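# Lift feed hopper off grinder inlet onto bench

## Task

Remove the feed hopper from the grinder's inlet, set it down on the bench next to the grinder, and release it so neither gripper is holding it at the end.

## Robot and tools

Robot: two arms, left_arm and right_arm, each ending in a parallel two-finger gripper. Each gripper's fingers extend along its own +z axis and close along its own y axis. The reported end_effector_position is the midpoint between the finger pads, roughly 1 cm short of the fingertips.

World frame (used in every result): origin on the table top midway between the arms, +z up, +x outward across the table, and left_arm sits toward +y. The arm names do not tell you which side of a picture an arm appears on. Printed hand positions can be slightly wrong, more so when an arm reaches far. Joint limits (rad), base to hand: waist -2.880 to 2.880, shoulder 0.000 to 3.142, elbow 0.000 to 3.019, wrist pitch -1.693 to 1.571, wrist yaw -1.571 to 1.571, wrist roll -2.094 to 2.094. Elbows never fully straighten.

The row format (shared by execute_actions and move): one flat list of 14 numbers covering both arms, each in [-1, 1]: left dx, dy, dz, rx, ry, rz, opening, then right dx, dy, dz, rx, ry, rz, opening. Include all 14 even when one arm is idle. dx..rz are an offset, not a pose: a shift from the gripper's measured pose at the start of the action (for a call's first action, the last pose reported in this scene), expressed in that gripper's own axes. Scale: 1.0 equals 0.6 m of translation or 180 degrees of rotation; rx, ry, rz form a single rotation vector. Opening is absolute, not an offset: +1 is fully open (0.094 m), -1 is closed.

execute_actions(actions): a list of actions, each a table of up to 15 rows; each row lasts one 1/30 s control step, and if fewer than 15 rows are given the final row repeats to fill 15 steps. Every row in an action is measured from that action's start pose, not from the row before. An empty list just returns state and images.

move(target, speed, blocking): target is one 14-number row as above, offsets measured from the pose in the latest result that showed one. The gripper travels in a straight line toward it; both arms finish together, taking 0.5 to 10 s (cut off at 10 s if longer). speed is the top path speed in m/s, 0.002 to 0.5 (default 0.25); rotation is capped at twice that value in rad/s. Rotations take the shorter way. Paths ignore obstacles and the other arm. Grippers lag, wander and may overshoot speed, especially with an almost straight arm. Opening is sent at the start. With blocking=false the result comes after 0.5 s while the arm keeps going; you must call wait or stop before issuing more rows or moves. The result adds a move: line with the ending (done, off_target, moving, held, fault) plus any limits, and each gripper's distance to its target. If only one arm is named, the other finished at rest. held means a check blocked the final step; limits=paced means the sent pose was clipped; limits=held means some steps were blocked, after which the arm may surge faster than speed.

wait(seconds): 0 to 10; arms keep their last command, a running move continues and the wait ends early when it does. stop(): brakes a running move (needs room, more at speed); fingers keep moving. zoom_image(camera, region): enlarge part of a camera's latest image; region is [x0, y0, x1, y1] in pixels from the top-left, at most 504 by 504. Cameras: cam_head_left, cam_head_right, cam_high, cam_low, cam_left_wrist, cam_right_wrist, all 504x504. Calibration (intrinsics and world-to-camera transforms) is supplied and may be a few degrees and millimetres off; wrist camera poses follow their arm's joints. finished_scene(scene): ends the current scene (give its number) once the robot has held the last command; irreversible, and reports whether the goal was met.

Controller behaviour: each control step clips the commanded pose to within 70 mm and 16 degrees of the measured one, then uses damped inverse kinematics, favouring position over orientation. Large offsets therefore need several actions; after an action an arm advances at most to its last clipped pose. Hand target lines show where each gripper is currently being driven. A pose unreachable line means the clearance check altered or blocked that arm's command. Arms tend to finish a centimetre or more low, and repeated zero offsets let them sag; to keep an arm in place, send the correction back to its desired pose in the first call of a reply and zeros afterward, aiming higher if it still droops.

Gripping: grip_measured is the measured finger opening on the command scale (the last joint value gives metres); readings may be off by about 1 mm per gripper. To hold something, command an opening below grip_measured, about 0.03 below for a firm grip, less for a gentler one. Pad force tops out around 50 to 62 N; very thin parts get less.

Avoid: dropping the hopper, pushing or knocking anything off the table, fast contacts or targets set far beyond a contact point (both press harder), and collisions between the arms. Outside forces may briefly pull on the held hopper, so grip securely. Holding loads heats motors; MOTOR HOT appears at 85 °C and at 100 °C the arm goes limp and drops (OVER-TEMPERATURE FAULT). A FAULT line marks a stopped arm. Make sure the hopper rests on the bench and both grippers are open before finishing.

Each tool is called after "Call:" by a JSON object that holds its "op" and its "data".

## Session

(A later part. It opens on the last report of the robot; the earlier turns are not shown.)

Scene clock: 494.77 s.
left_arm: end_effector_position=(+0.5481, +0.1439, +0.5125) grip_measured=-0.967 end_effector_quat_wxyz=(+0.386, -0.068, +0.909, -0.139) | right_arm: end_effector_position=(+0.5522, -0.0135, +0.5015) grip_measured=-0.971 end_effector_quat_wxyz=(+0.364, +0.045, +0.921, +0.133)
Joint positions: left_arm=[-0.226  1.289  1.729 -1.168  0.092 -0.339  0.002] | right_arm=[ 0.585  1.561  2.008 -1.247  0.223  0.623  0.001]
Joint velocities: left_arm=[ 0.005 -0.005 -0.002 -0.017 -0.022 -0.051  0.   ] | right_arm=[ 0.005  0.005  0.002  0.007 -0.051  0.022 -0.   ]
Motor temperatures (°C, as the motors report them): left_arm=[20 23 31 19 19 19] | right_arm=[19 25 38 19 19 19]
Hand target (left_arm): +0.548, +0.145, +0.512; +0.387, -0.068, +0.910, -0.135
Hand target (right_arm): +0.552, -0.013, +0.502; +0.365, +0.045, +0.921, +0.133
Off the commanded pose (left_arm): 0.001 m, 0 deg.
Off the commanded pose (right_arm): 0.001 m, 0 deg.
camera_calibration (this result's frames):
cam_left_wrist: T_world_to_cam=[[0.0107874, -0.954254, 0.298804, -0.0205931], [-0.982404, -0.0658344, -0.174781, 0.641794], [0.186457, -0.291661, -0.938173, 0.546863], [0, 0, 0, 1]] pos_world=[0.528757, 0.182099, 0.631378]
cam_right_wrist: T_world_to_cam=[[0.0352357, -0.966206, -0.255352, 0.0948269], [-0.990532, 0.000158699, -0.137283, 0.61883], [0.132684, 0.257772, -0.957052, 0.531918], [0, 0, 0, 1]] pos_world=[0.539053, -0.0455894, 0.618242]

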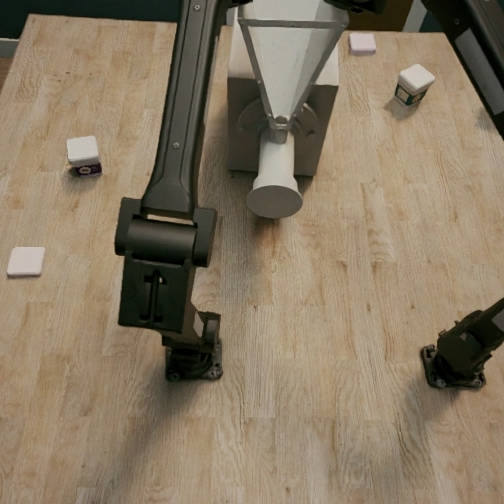

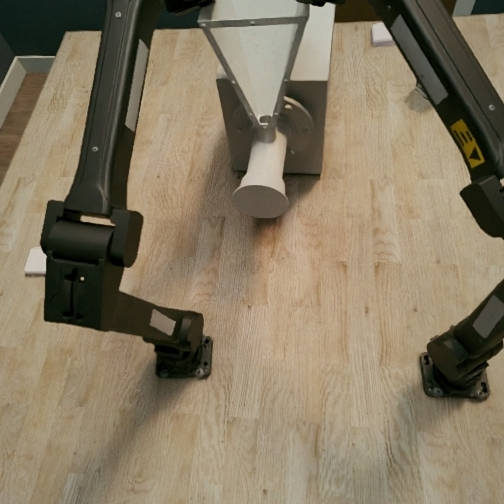

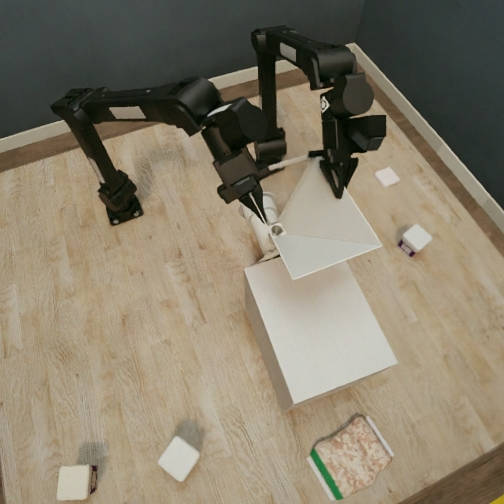

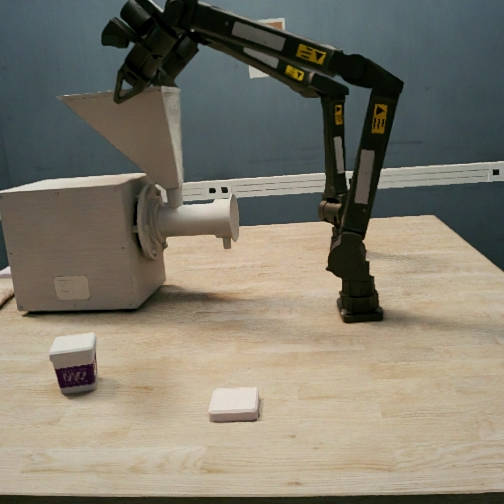

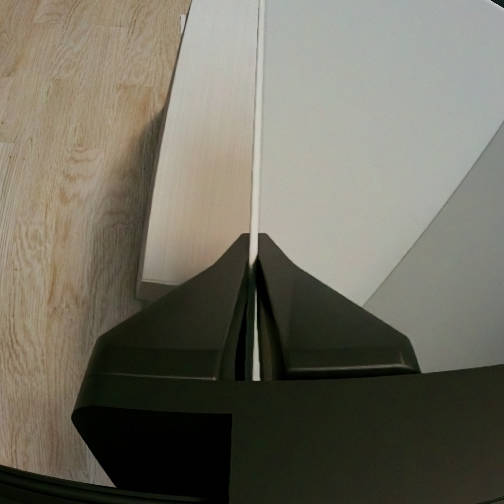

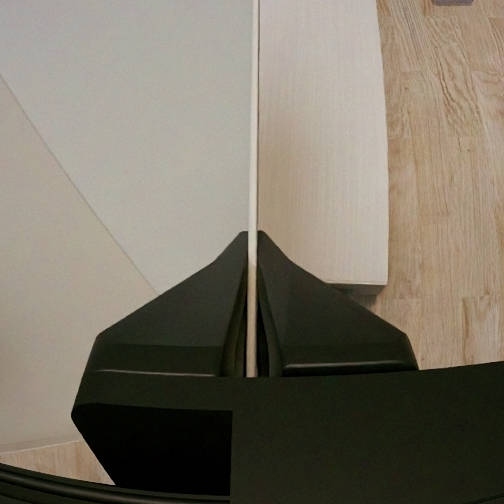

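Call:
{"op": "move", "data": {"target": [-0.1366,-0.0610,-0.1324,0,-0.015,0,-1, -0.1098,0.0463,-0.1168,0,-0.015,0,-1], "speed": 0.04}}

Scene clock: 513.50 s.
left_arm: end_effector_position=(+0.5536, +0.1426, +0.5139) grip_measured=-0.966 end_effector_quat_wxyz=(+0.334, -0.063, +0.932, -0.125) | right_arm: end_effector_position=(+0.5586, -0.0163, +0.5010) grip_measured=-0.951 end_effector_quat_wxyz=(+0.322, +0.046, +0.941, +0.095)
Joint positions: left_arm=[-0.226  1.385  1.883 -1.346  0.095 -0.319  0.002] | right_arm=[ 0.577  1.667  2.194 -1.446  0.231  0.629  0.002]
Joint velocities: left_arm=[ 0.005  0.005  0.002  0.002 -0.007 -0.037  0.001] | right_arm=[ 0.005 -0.015  0.002  0.012 -0.037  0.007 -0.   ]
Motor temperatures (°C, as the motors report them): left_arm=[20 23 31 19 19 19] | right_arm=[19 25 40 19 19 19]
Hand target (left_arm): +0.544, +0.144, +0.589; +0.408, -0.071, +0.899, -0.140
Hand target (right_arm): +0.548, -0.019, +0.575; +0.386, +0.049, +0.911, +0.133
Off the commanded pose (left_arm): 0.119 m, 9 deg; position clipped at the last step of the last action.
Off the commanded pose (right_arm): 0.101 m, 9 deg; position clipped at the last step of the last action.
move: off_target (left_arm, right_arm); limits=paced
camera_calibration (this result's frames):
cam_left_wrist: T_world_to_cam=[[0.0275192, -0.96288, 0.268524, -0.0148661], [-0.996948, -0.0460706, -0.063031, 0.595227], [0.0730623, -0.265969, -0.961209, 0.617786], [0, 0, 0, 1]] pos_world=[0.548682, 0.17742, 0.635331]
cam_right_wrist: T_world_to_cam=[[-0.00243096, -0.982072, -0.188488, 0.0789782], [-0.999002, 0.0107926, -0.0433478, 0.582884], [0.0446049, 0.188195, -0.981118, 0.591386], [0, 0, 0, 1]] pos_world=[0.556115, -0.0400241, 0.620373]

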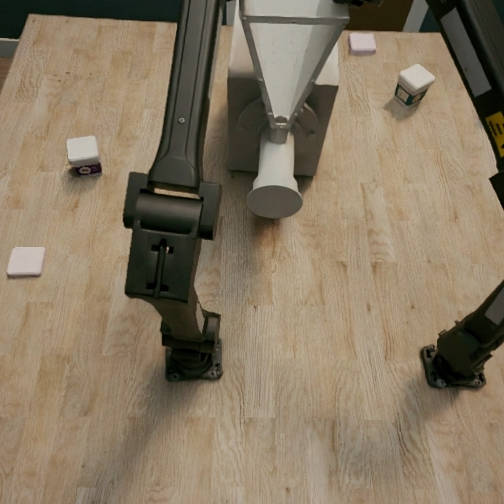

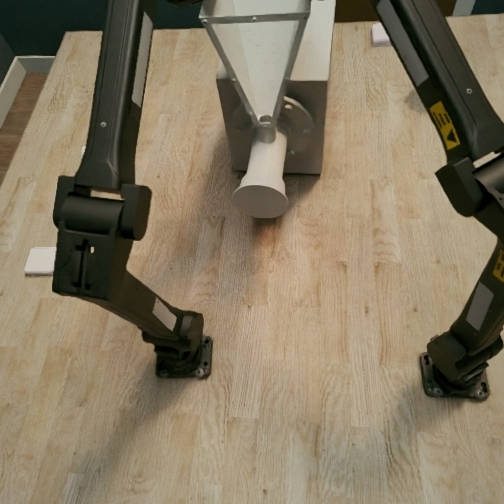

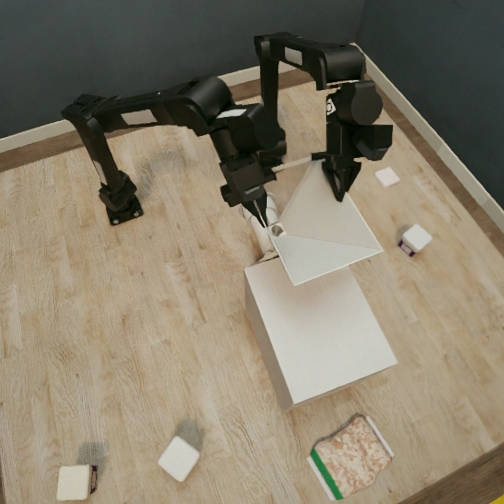

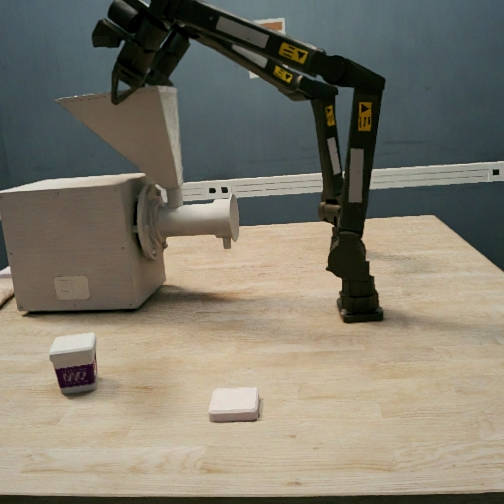

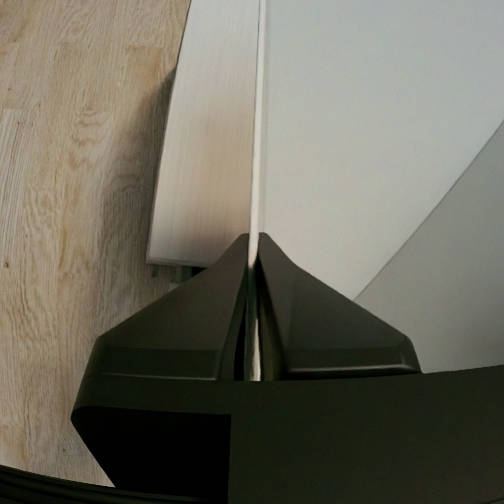

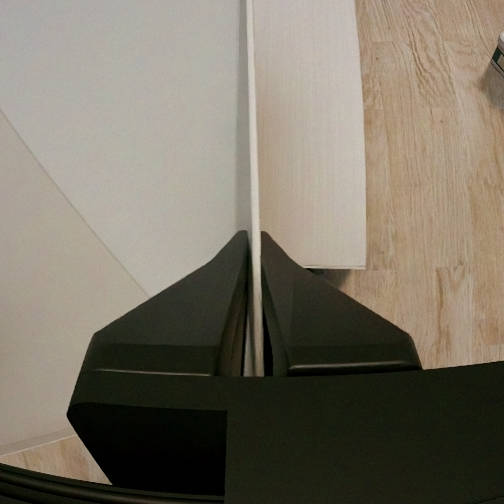

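Call:
{"op": "execute_actions", "data": {"actions": [[[-0.02,-0.01,-0.02,0,0,0,-1, -0.01,0.004,-0.01,0,0,0,-1]],[[0,0,0,0,0,0,-0.5, 0,0,0,0,0,0,-0.5]],[[0,0,0,0,0,0,-0.5, 0,0,0,0,0,0,-0.5]]]}}

Call:
{"op": "zoom_image", "data": {"camera": "cam_low", "region": [30, 20, 270, 260]}}

Call:
{"op": "zoom_image", "data": {"camera": "cam_high", "region": [180, 100, 420, 340]}}

Scene clock: 557.77 s.
left_arm: end_effector_position=(+0.5542, +0.1412, +0.5055) grip_measured=-0.503 end_effector_quat_wxyz=(+0.317, -0.059, +0.938, -0.125) | right_arm: end_effector_position=(+0.5589, -0.0170, +0.4978) grip_measured=-0.502 end_effector_quat_wxyz=(+0.316, +0.048, +0.943, +0.096)
Joint positions: left_arm=[-0.225  1.4    1.889 -1.372  0.105 -0.311  0.023] | right_arm=[ 0.574  1.671  2.194 -1.454  0.222  0.634  0.023]
Joint velocities: left_arm=[-0.005 -0.015  0.007  0.002  0.007 -0.037  0.   ] | right_arm=[-0.015 -0.024  0.017 -0.012  0.051  0.022 -0.001]
Motor temperatures (°C, as the motors report them): left_arm=[20 23 39 19 20 19] | right_arm=[19 25 49 19 20 19]
Hand target (left_arm): +0.554, +0.141, +0.509; +0.320, -0.059, +0.937, -0.125
Hand target (right_arm): +0.559, -0.017, +0.498; +0.316, +0.048, +0.943, +0.096
Off the commanded pose (left_arm): 0.003 m, 0 deg.
Off the commanded pose (right_arm): 0.000 m, 0 deg.
camera_calibration (this result's frames):
cam_left_wrist: T_world_to_cam=[[0.0262799, -0.963858, 0.265118, -0.0113492], [-0.99898, -0.0350625, -0.0284482, 0.577276], [0.0367157, -0.2641, -0.963796, 0.630454], [0, 0, 0, 1]] pos_world=[0.553838, 0.175805, 0.62706]
cam_right_wrist: T_world_to_cam=[[-0.00714986, -0.981504, -0.19131, 0.0817307], [-0.999475, 0.0130573, -0.0296362, 0.576551], [0.0315861, 0.190998, -0.981082, 0.595669], [0, 0, 0, 1]] pos_world=[0.558018, -0.0410805, 0.617123]

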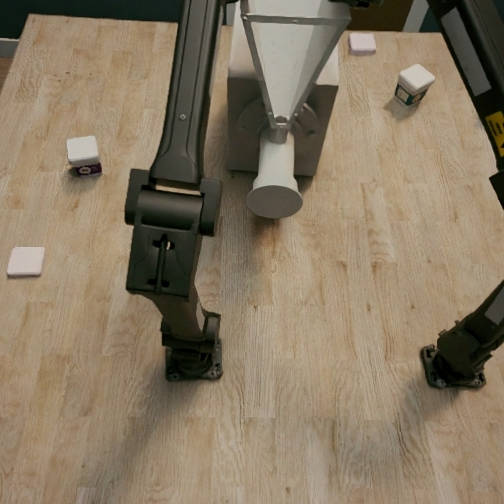

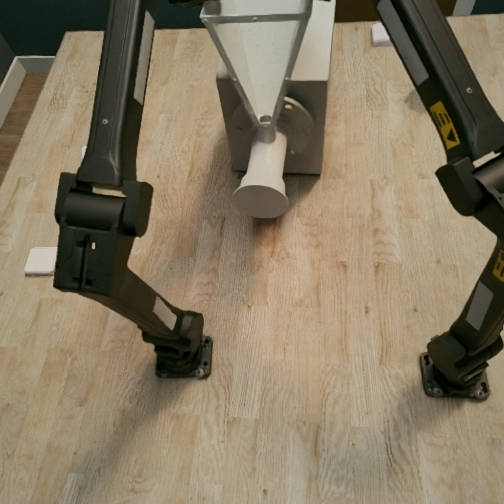

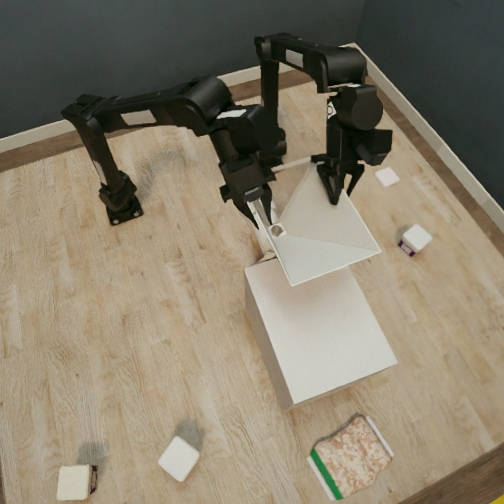

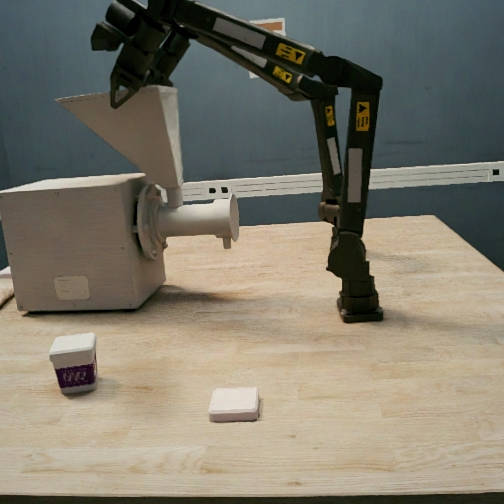

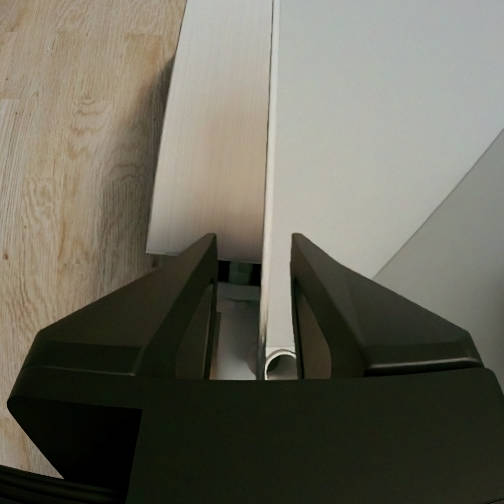

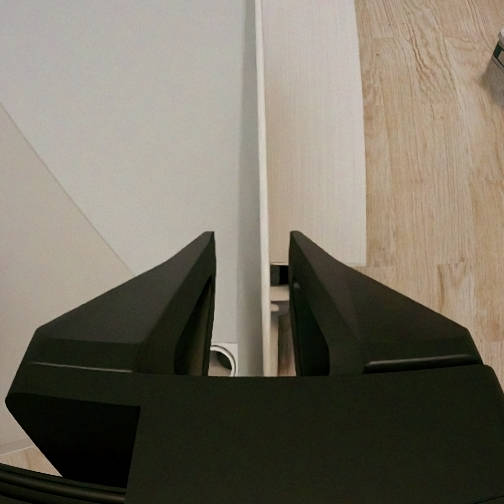

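Region (30, 20, 270, 260) of cam_low's 504x504 image, scaled by 2.100, with more detail than that image has.

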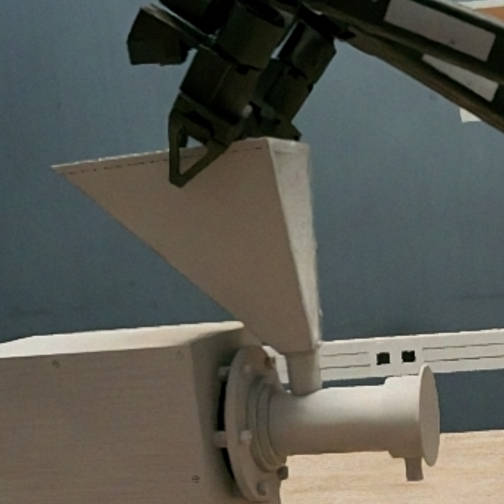

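Region (180, 100, 420, 340) of cam_high's 504x504 image, scaled by 2.100, with more detail than that image has.

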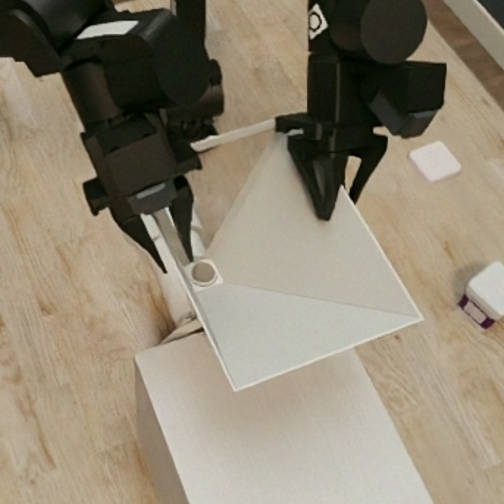

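Call:
{"op": "execute_actions", "data": {"actions": [[[0.0342,-0.0020,-0.0512,0,0,0,-0.5, 0.0423,-0.0022,-0.0408,0,0,0,-0.5]]]}}

Call:
{"op": "zoom_image", "data": {"camera": "cam_low", "region": [30, 20, 270, 260]}}

Call:
{"op": "zoom_image", "data": {"camera": "cam_high", "region": [180, 100, 420, 340]}}

Scene clock: 593.67 s.
left_arm: end_effector_position=(+0.5228, +0.1461, +0.5127) grip_measured=-0.503 end_effector_quat_wxyz=(+0.315, -0.060, +0.939, -0.123) | right_arm: end_effector_position=(+0.5213, -0.0219, +0.5109) grip_measured=-0.502 end_effector_quat_wxyz=(+0.324, +0.047, +0.940, +0.101)
Joint positions: left_arm=[-0.226  1.331  1.846 -1.401  0.101 -0.312  0.023] | right_arm=[ 0.611  1.577  2.107 -1.449  0.245  0.659  0.023]
Joint velocities: left_arm=[ 0.005 -0.005 -0.017 -0.002 -0.051 -0.022 -0.   ] | right_arm=[-0.005  0.005 -0.022  0.002 -0.022  0.051 -0.   ]
Motor temperatures (°C, as the motors report them): left_arm=[20 23 32 19 20 19] | right_arm=[19 25 41 19 20 19]
Hand target (left_arm): +0.519, +0.143, +0.517; +0.317, -0.059, +0.938, -0.125
Hand target (right_arm): +0.524, -0.018, +0.501; +0.316, +0.048, +0.943, +0.096
Off the commanded pose (left_arm): 0.007 m, 0 deg.
Off the commanded pose (right_arm): 0.010 m, 1 deg.
camera_calibration (this result's frames):
cam_left_wrist: T_world_to_cam=[[0.0290393, -0.964506, 0.262458, -0.00773049], [-0.998993, -0.0369879, -0.0253945, 0.545053], [0.0342009, -0.261456, -0.964609, 0.641226], [0, 0, 0, 1]] pos_world=[0.522798, 0.180357, 0.634403]
cam_right_wrist: T_world_to_cam=[[-0.000123051, -0.980066, -0.198672, 0.0793182], [-0.998878, 0.00953064, -0.0463967, 0.547609], [0.0473653, 0.198443, -0.978967, 0.601581], [0, 0, 0, 1]] pos_world=[0.51851, -0.0468619, 0.630094]

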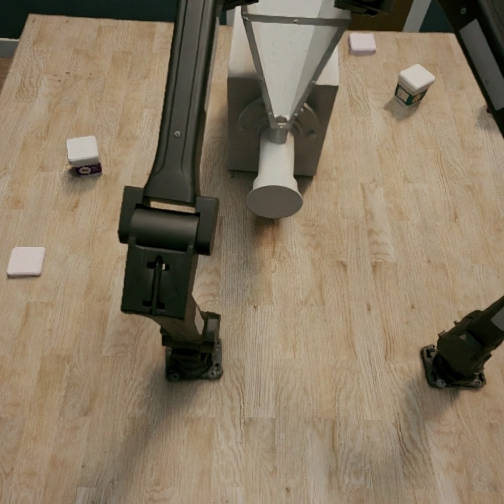

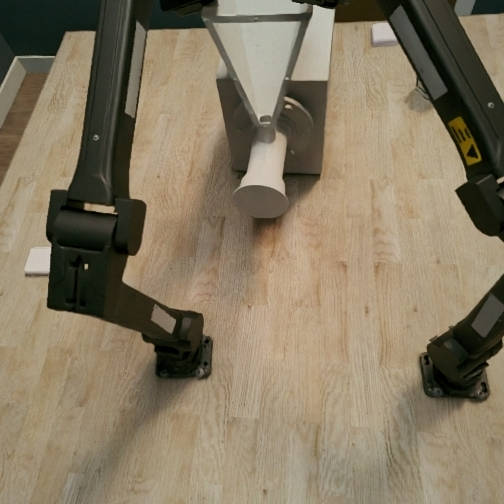

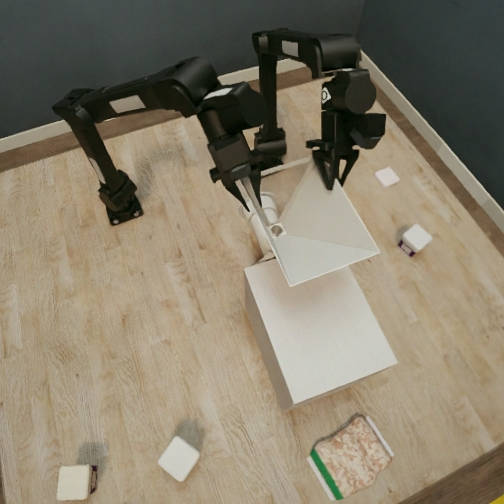

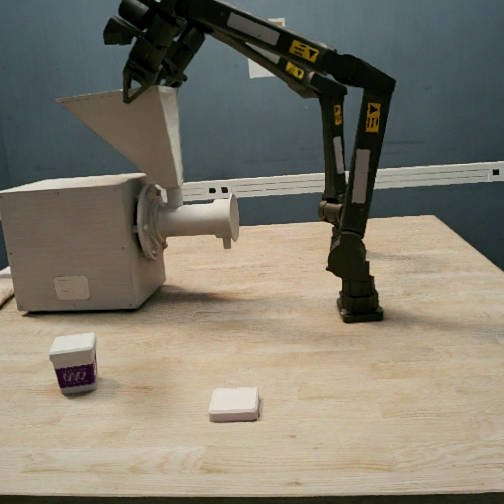

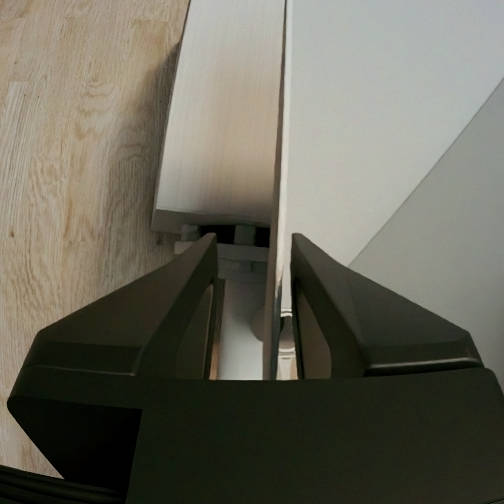

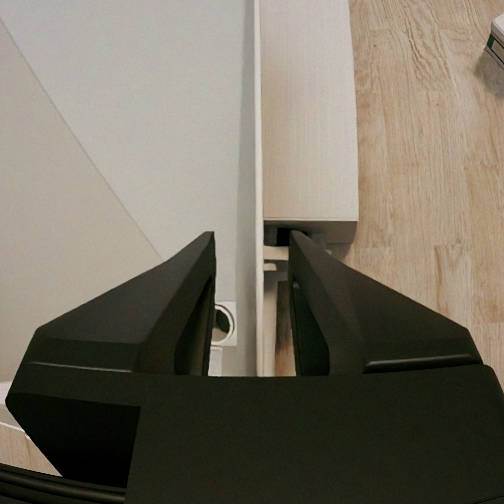

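Region (30, 20, 270, 260) of cam_low's 504x504 image, scaled by 2.100, with more detail than that image has.

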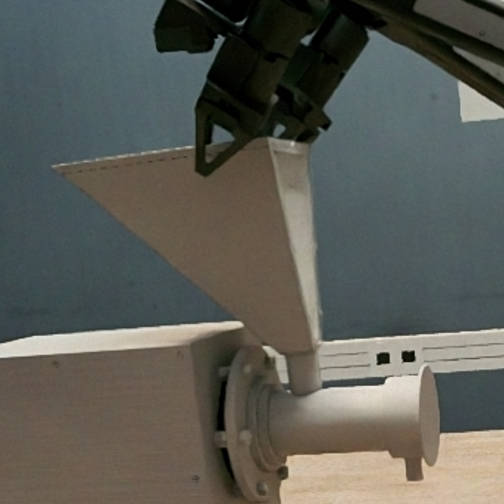

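Region (180, 100, 420, 340) of cam_high's 504x504 image, scaled by 2.100, with more detail than that image has.

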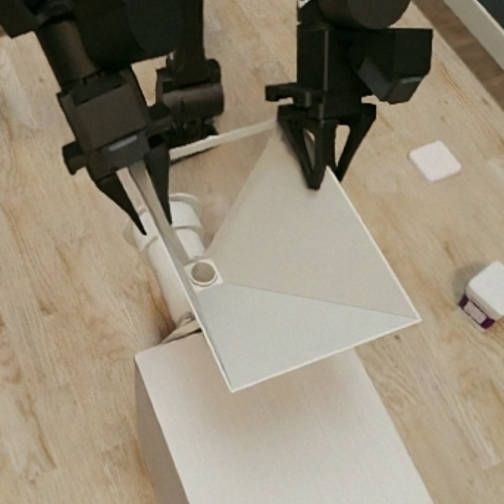

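Call:
{"op": "execute_actions", "data": {"actions": [[[0.0039,0.0018,0.0051,0,0,0,-0.5, 0.01,-0.0037,0.0129,0,0,0,-0.5]]]}}

Scene clock: 607.07 s.
left_arm: end_effector_position=(+0.5224, +0.1462, +0.5008) grip_measured=-0.503 end_effector_quat_wxyz=(+0.304, -0.061, +0.943, -0.121) | right_arm: end_effector_position=(+0.5206, -0.0225, +0.4976) grip_measured=-0.502 end_effector_quat_wxyz=(+0.318, +0.047, +0.942, +0.096)
Joint positions: left_arm=[-0.226  1.33   1.82  -1.401  0.101 -0.312  0.023] | right_arm=[ 0.611  1.564  2.059 -1.428  0.245  0.66   0.023]
Joint velocities: left_arm=[-0.005 -0.005 -0.002 -0.002  0.037 -0.037 -0.   ] | right_arm=[-0.005 -0.005  0.007 -0.007 -0.022 -0.007 -0.001]
Motor temperatures (°C, as the motors report them): left_arm=[20 23 31 19 20 19] | right_arm=[19 25 40 19 20 19]
Hand target (left_arm): +0.523, +0.146, +0.509; +0.316, -0.060, +0.939, -0.123
Hand target (right_arm): +0.522, -0.022, +0.501; +0.323, +0.047, +0.940, +0.101
Off the commanded pose (left_arm): 0.008 m, 1 deg.
Off the commanded pose (right_arm): 0.003 m, 1 deg.
camera_calibration (this result's frames):
cam_left_wrist: T_world_to_cam=[[0.0352283, -0.965431, 0.258268, -0.00550008], [-0.999316, -0.0369397, -0.00177529, 0.532605], [0.0112543, -0.258029, -0.966072, 0.641912], [0, 0, 0, 1]] pos_world=[0.52521, 0.179996, 0.622499]
cam_right_wrist: T_world_to_cam=[[-0.0034626, -0.981749, -0.190148, 0.073587], [-0.999378, 0.0100694, -0.0337901, 0.540265], [0.0350881, 0.189913, -0.981174, 0.595936], [0, 0, 0, 1]] pos_world=[0.519274, -0.046372, 0.616964]

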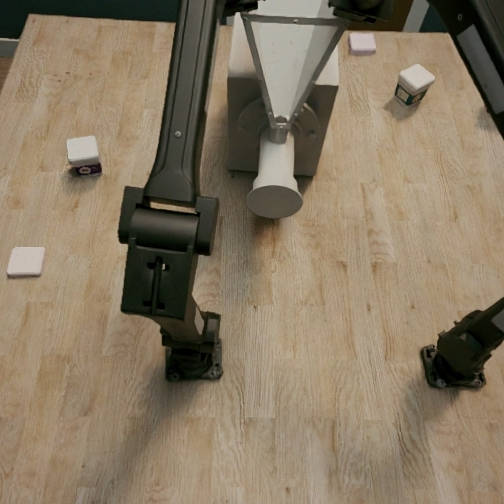

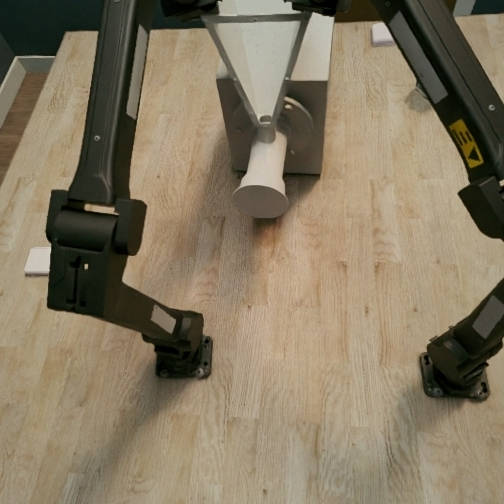

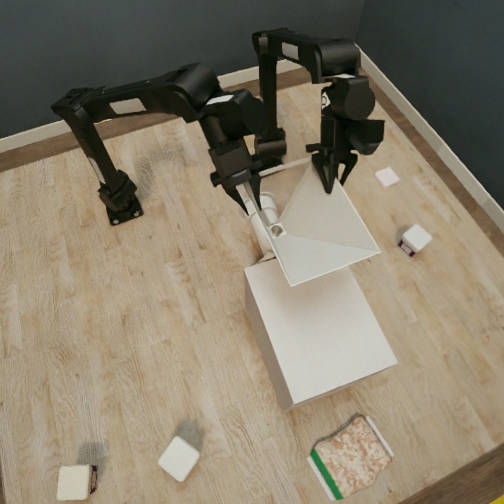

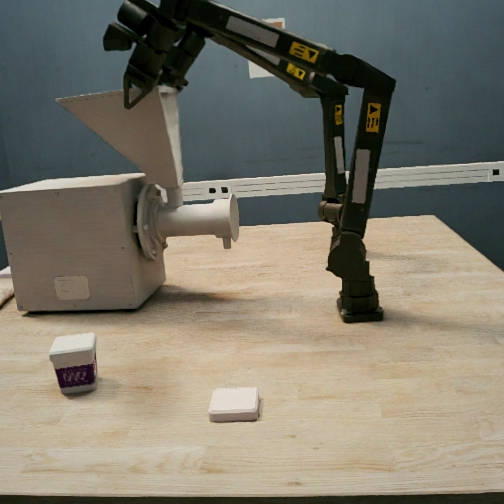

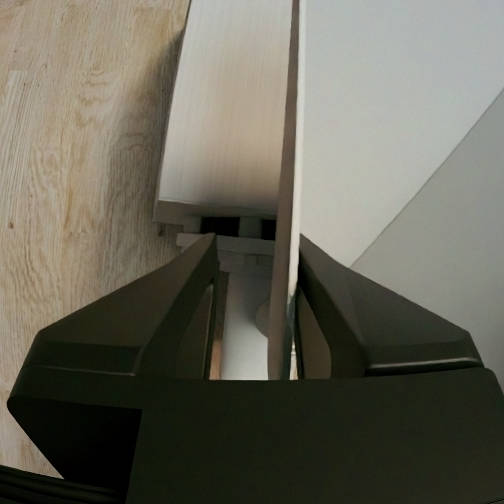

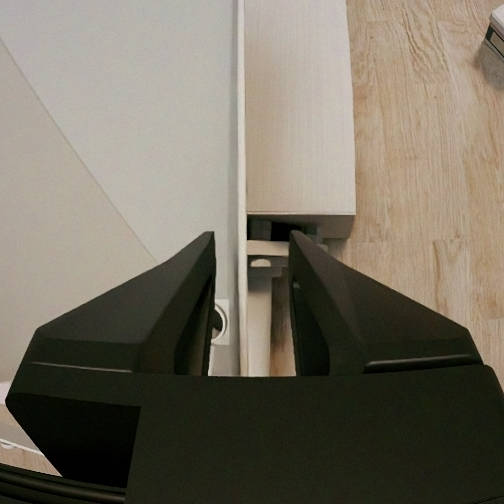

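Call:
{"op": "execute_actions", "data": {"actions": [[[-0.0258,-0.0263,-0.0367,0,-0.02,0,-0.5, 0,0,0,0,0,0,-0.5]]]}}

Call:
{"op": "zoom_image", "data": {"camera": "cam_low", "region": [30, 20, 270, 260]}}

Scene clock: 616.60 s.
left_arm: end_effector_position=(+0.5220, +0.1435, +0.5033) grip_measured=-0.502 end_effector_quat_wxyz=(+0.309, -0.065, +0.942, -0.111) | right_arm: end_effector_position=(+0.5206, -0.0225, +0.4976) grip_measured=-0.502 end_effector_quat_wxyz=(+0.318, +0.047, +0.942, +0.096)
Joint positions: left_arm=[-0.243  1.33   1.826 -1.401  0.068 -0.327  0.023] | right_arm=[ 0.611  1.564  2.059 -1.428  0.245  0.66   0.023]
Joint velocities: left_arm=[-0.005 -0.015 -0.012 -0.007 -0.081 -0.051  0.001] | right_arm=[-0.005 -0.005 -0.012  0.007  0.007  0.022  0.001]
Motor temperatures (°C, as the motors report them): left_arm=[20 23 31 19 20 19] | right_arm=[19 25 39 19 19 19]
Hand target (left_arm): +0.521, +0.138, +0.530; +0.334, -0.064, +0.933, -0.120
Hand target (right_arm): +0.521, -0.022, +0.498; +0.318, +0.047, +0.942, +0.096
Off the commanded pose (left_arm): 0.028 m, 3 deg.
Off the commanded pose (right_arm): 0.000 m, 0 deg.
camera_calibration (this result's frames):
cam_left_wrist: T_world_to_cam=[[0.0478869, -0.968974, 0.242481, -0.00689913], [-0.998603, -0.0518661, -0.0100497, 0.538139], [0.0223144, -0.241661, -0.970104, 0.63763], [0, 0, 0, 1]] pos_world=[0.52349, 0.175316, 0.625648]
cam_right_wrist: T_world_to_cam=[[-0.0034626, -0.981749, -0.190148, 0.073587], [-0.999378, 0.0100694, -0.0337901, 0.540265], [0.0350881, 0.189913, -0.981174, 0.595936], [0, 0, 0, 1]] pos_world=[0.519274, -0.046372, 0.616964]

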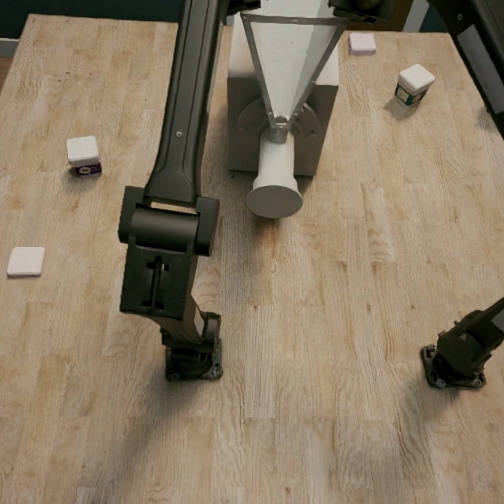

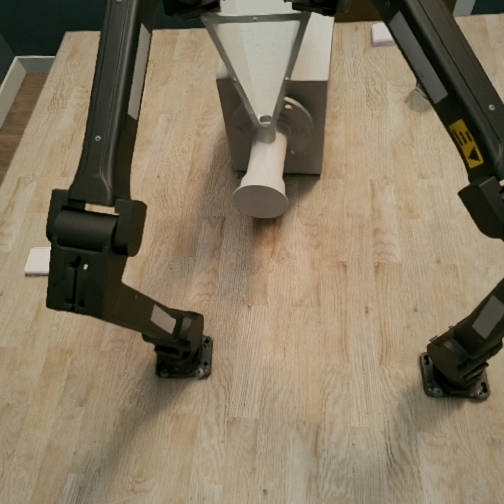

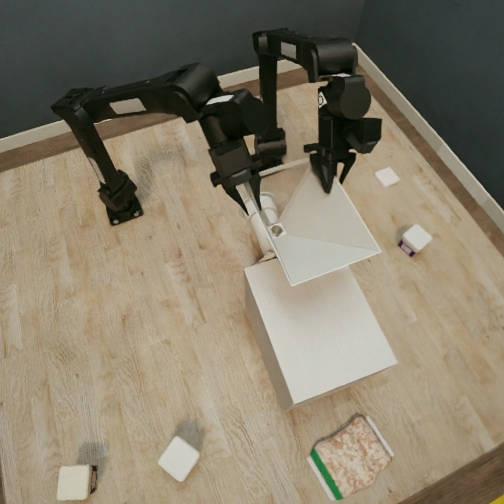

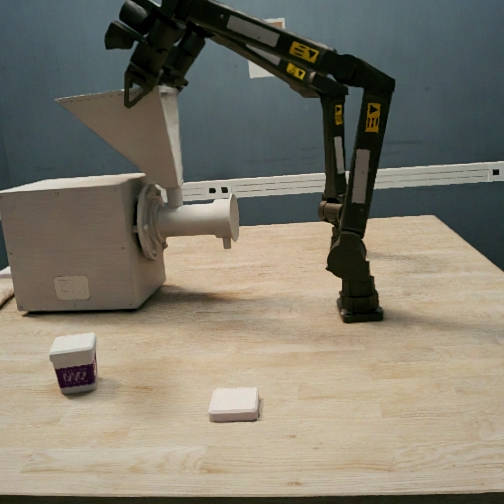

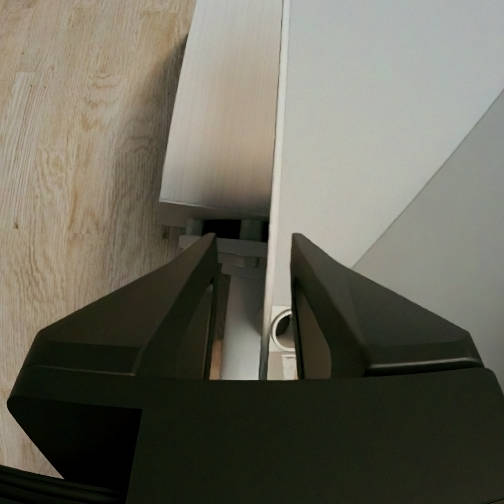

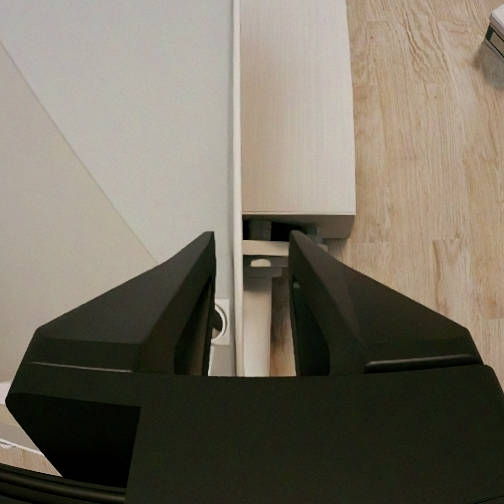

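Region (30, 20, 270, 260) of cam_low's 504x504 image, scaled by 2.100, with more detail than that image has.

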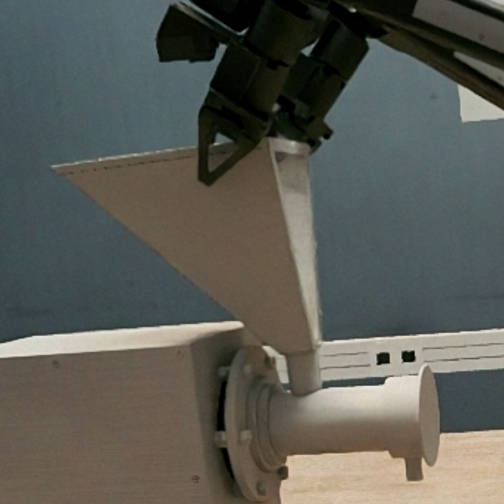

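Now close both grippers.

Call:
{"op": "execute_actions", "data": {"actions": [[[-0.02,-0.01,-0.025,0,0,0,-1, 0,0,0,0,0,0,-1]],[[0,0,0,0,0,0,-1, 0,0,0,0,0,0,-1]]]}}

Scene clock: 619.63 s.
left_arm: end_effector_position=(+0.5200, +0.1361, +0.5050) grip_measured=-0.966 end_effector_quat_wxyz=(+0.297, -0.053, +0.946, -0.123) | right_arm: end_effector_position=(+0.5215, -0.0200, +0.4979) grip_measured=-0.957 end_effector_quat_wxyz=(+0.312, +0.053, +0.942, +0.112)
Joint positions: left_arm=[-0.247  1.345  1.853 -1.432  0.1   -0.316  0.002] | right_arm=[ 0.604  1.564  2.059 -1.419  0.214  0.675  0.002]
Joint velocities: left_arm=[ 0.005 -0.005  0.002  0.002 -0.022 -0.051  0.   ] | right_arm=[-0.005 -0.005 -0.007  0.002  0.051  0.037  0.   ]
Motor temperatures (°C, as the motors report them): left_arm=[20 23 32 19 20 19] | right_arm=[19 25 39 19 20 19]
Hand target (left_arm): +0.520, +0.137, +0.505; +0.297, -0.054, +0.946, -0.118
Hand target (right_arm): +0.522, -0.020, +0.498; +0.315, +0.051, +0.942, +0.108
Off the commanded pose (left_arm): 0.001 m, 0 deg.
Off the commanded pose (right_arm): 0.000 m, 1 deg.
camera_calibration (this result's frames):
cam_left_wrist: T_world_to_cam=[[0.0217709, -0.966099, 0.25725, -0.0086571], [-0.999738, -0.0192175, 0.0124361, 0.520486], [-0.0070708, -0.257454, -0.966265, 0.653003], [0, 0, 0, 1]] pos_world=[0.525155, 0.169757, 0.626728]
cam_right_wrist: T_world_to_cam=[[-0.00570967, -0.974436, -0.224591, 0.0945352], [-0.999671, 0.0111745, -0.0230688, 0.536052], [0.0249888, 0.224385, -0.97418, 0.598234], [0, 0, 0, 1]] pos_world=[0.521466, -0.0481064, 0.616385]

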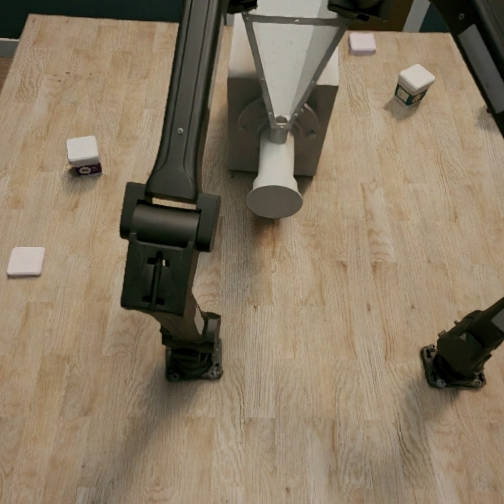

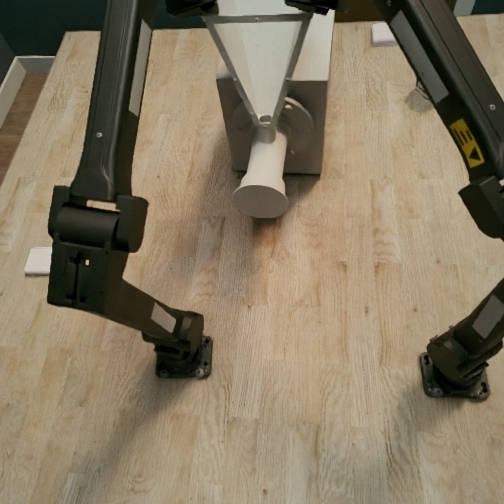

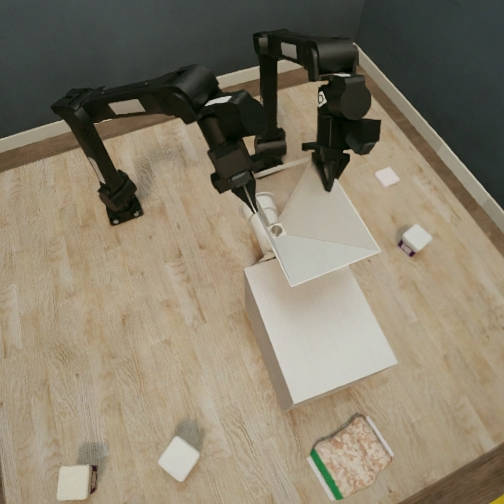

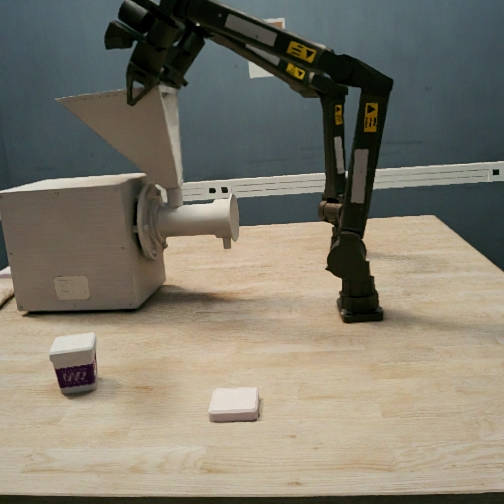

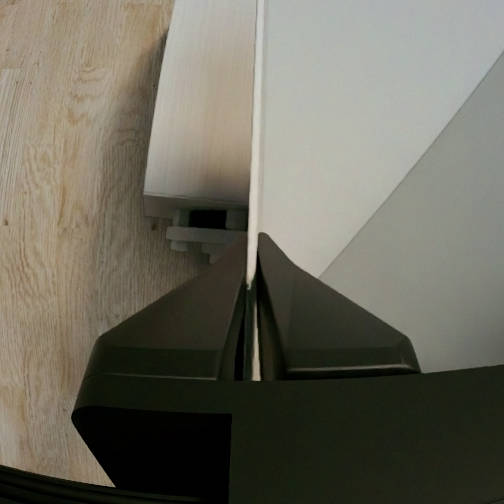

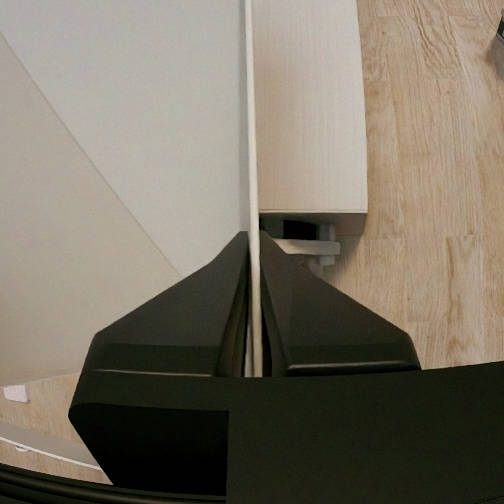

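Call:
{"op": "move", "data": {"target": [-0.1098,-0.0528,-0.1591,0,-0.015,0,-1, -0.0960,0.0407,-0.1301,0,-0.015,0,-1], "speed": 0.04}}

Scene clock: 631.93 s.
left_arm: end_effector_position=(+0.5193, +0.1372, +0.5076) grip_measured=-0.951 end_effector_quat_wxyz=(+0.231, -0.042, +0.966, -0.107) | right_arm: end_effector_position=(+0.5215, -0.0213, +0.5005) grip_measured=-0.905 end_effector_quat_wxyz=(+0.260, +0.035, +0.963, +0.067)
Joint positions: left_arm=[-0.242  1.453  2.027 -1.642  0.111 -0.279  0.002] | right_arm=[ 0.602  1.693  2.289 -1.662  0.212  0.651  0.004]
Joint velocities: left_arm=[-0.005  0.005 -0.002 -0.012  0.022  0.095 -0.   ] | right_arm=[-0.015 -0.024  0.007 -0.007 -0.037  0.007  0.   ]
Motor temperatures (°C, as the motors report them): left_arm=[20 23 33 19 20 19] | right_arm=[19 25 41 19 20 19]
Hand target (left_arm): +0.514, +0.138, +0.581; +0.319, -0.056, +0.938, -0.125
Hand target (right_arm): +0.515, -0.026, +0.574; +0.334, +0.056, +0.934, +0.114
Off the commanded pose (left_arm): 0.118 m, 11 deg; position clipped at the last step of the last action.
Off the commanded pose (right_arm): 0.097 m, 11 deg; position clipped at the last step of the last action.
move: off_target (left_arm, right_arm); limits=paced
camera_calibration (this result's frames):
cam_left_wrist: T_world_to_cam=[[0.0239644, -0.975096, 0.220485, 0.0105514], [-0.989045, 0.00900858, 0.147339, 0.441883], [-0.145656, -0.2216, -0.964198, 0.721785], [0, 0, 0, 1]] pos_world=[0.541922, 0.166255, 0.62851]
cam_right_wrist: T_world_to_cam=[[-0.00718772, -0.991679, -0.128534, 0.046151], [-0.996077, -0.00423726, 0.088393, 0.478097], [-0.0882021, 0.128665, -0.987758, 0.664841], [0, 0, 0, 1]] pos_world=[0.535194, -0.0377492, 0.620374]

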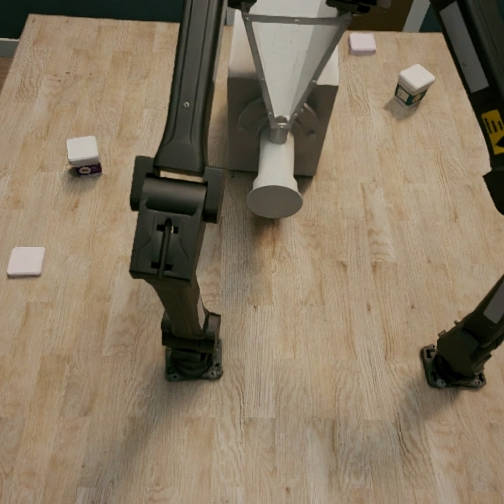

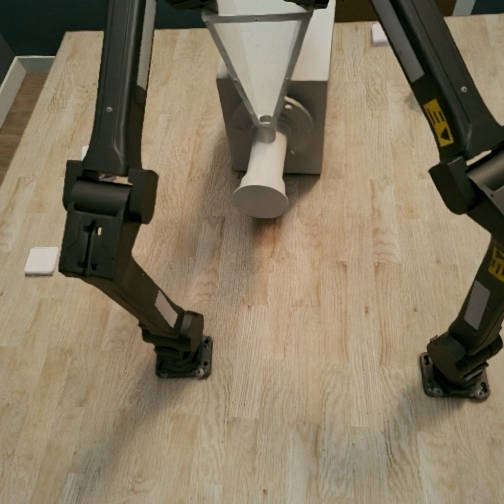

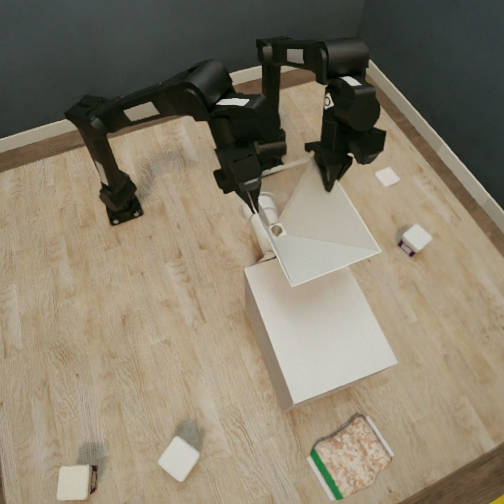

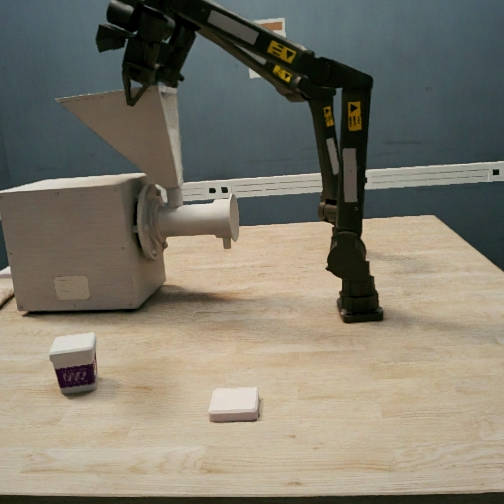

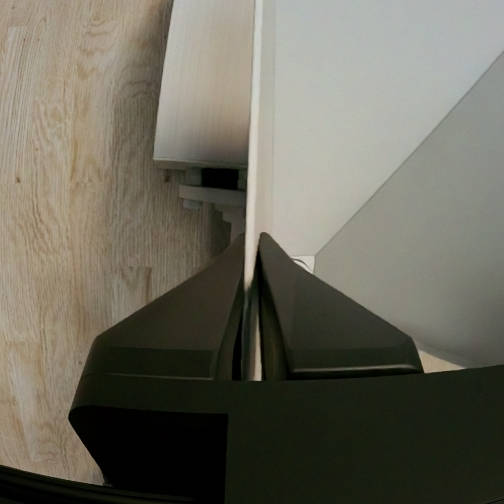

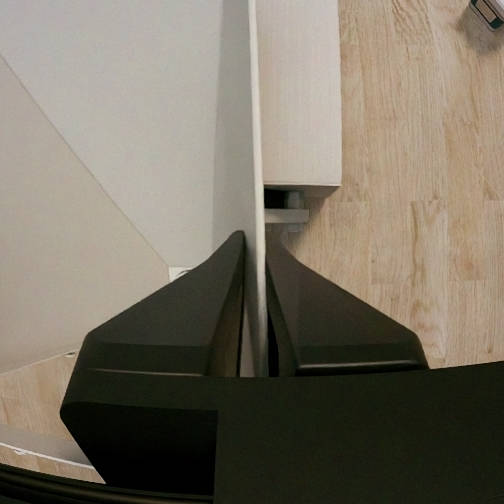

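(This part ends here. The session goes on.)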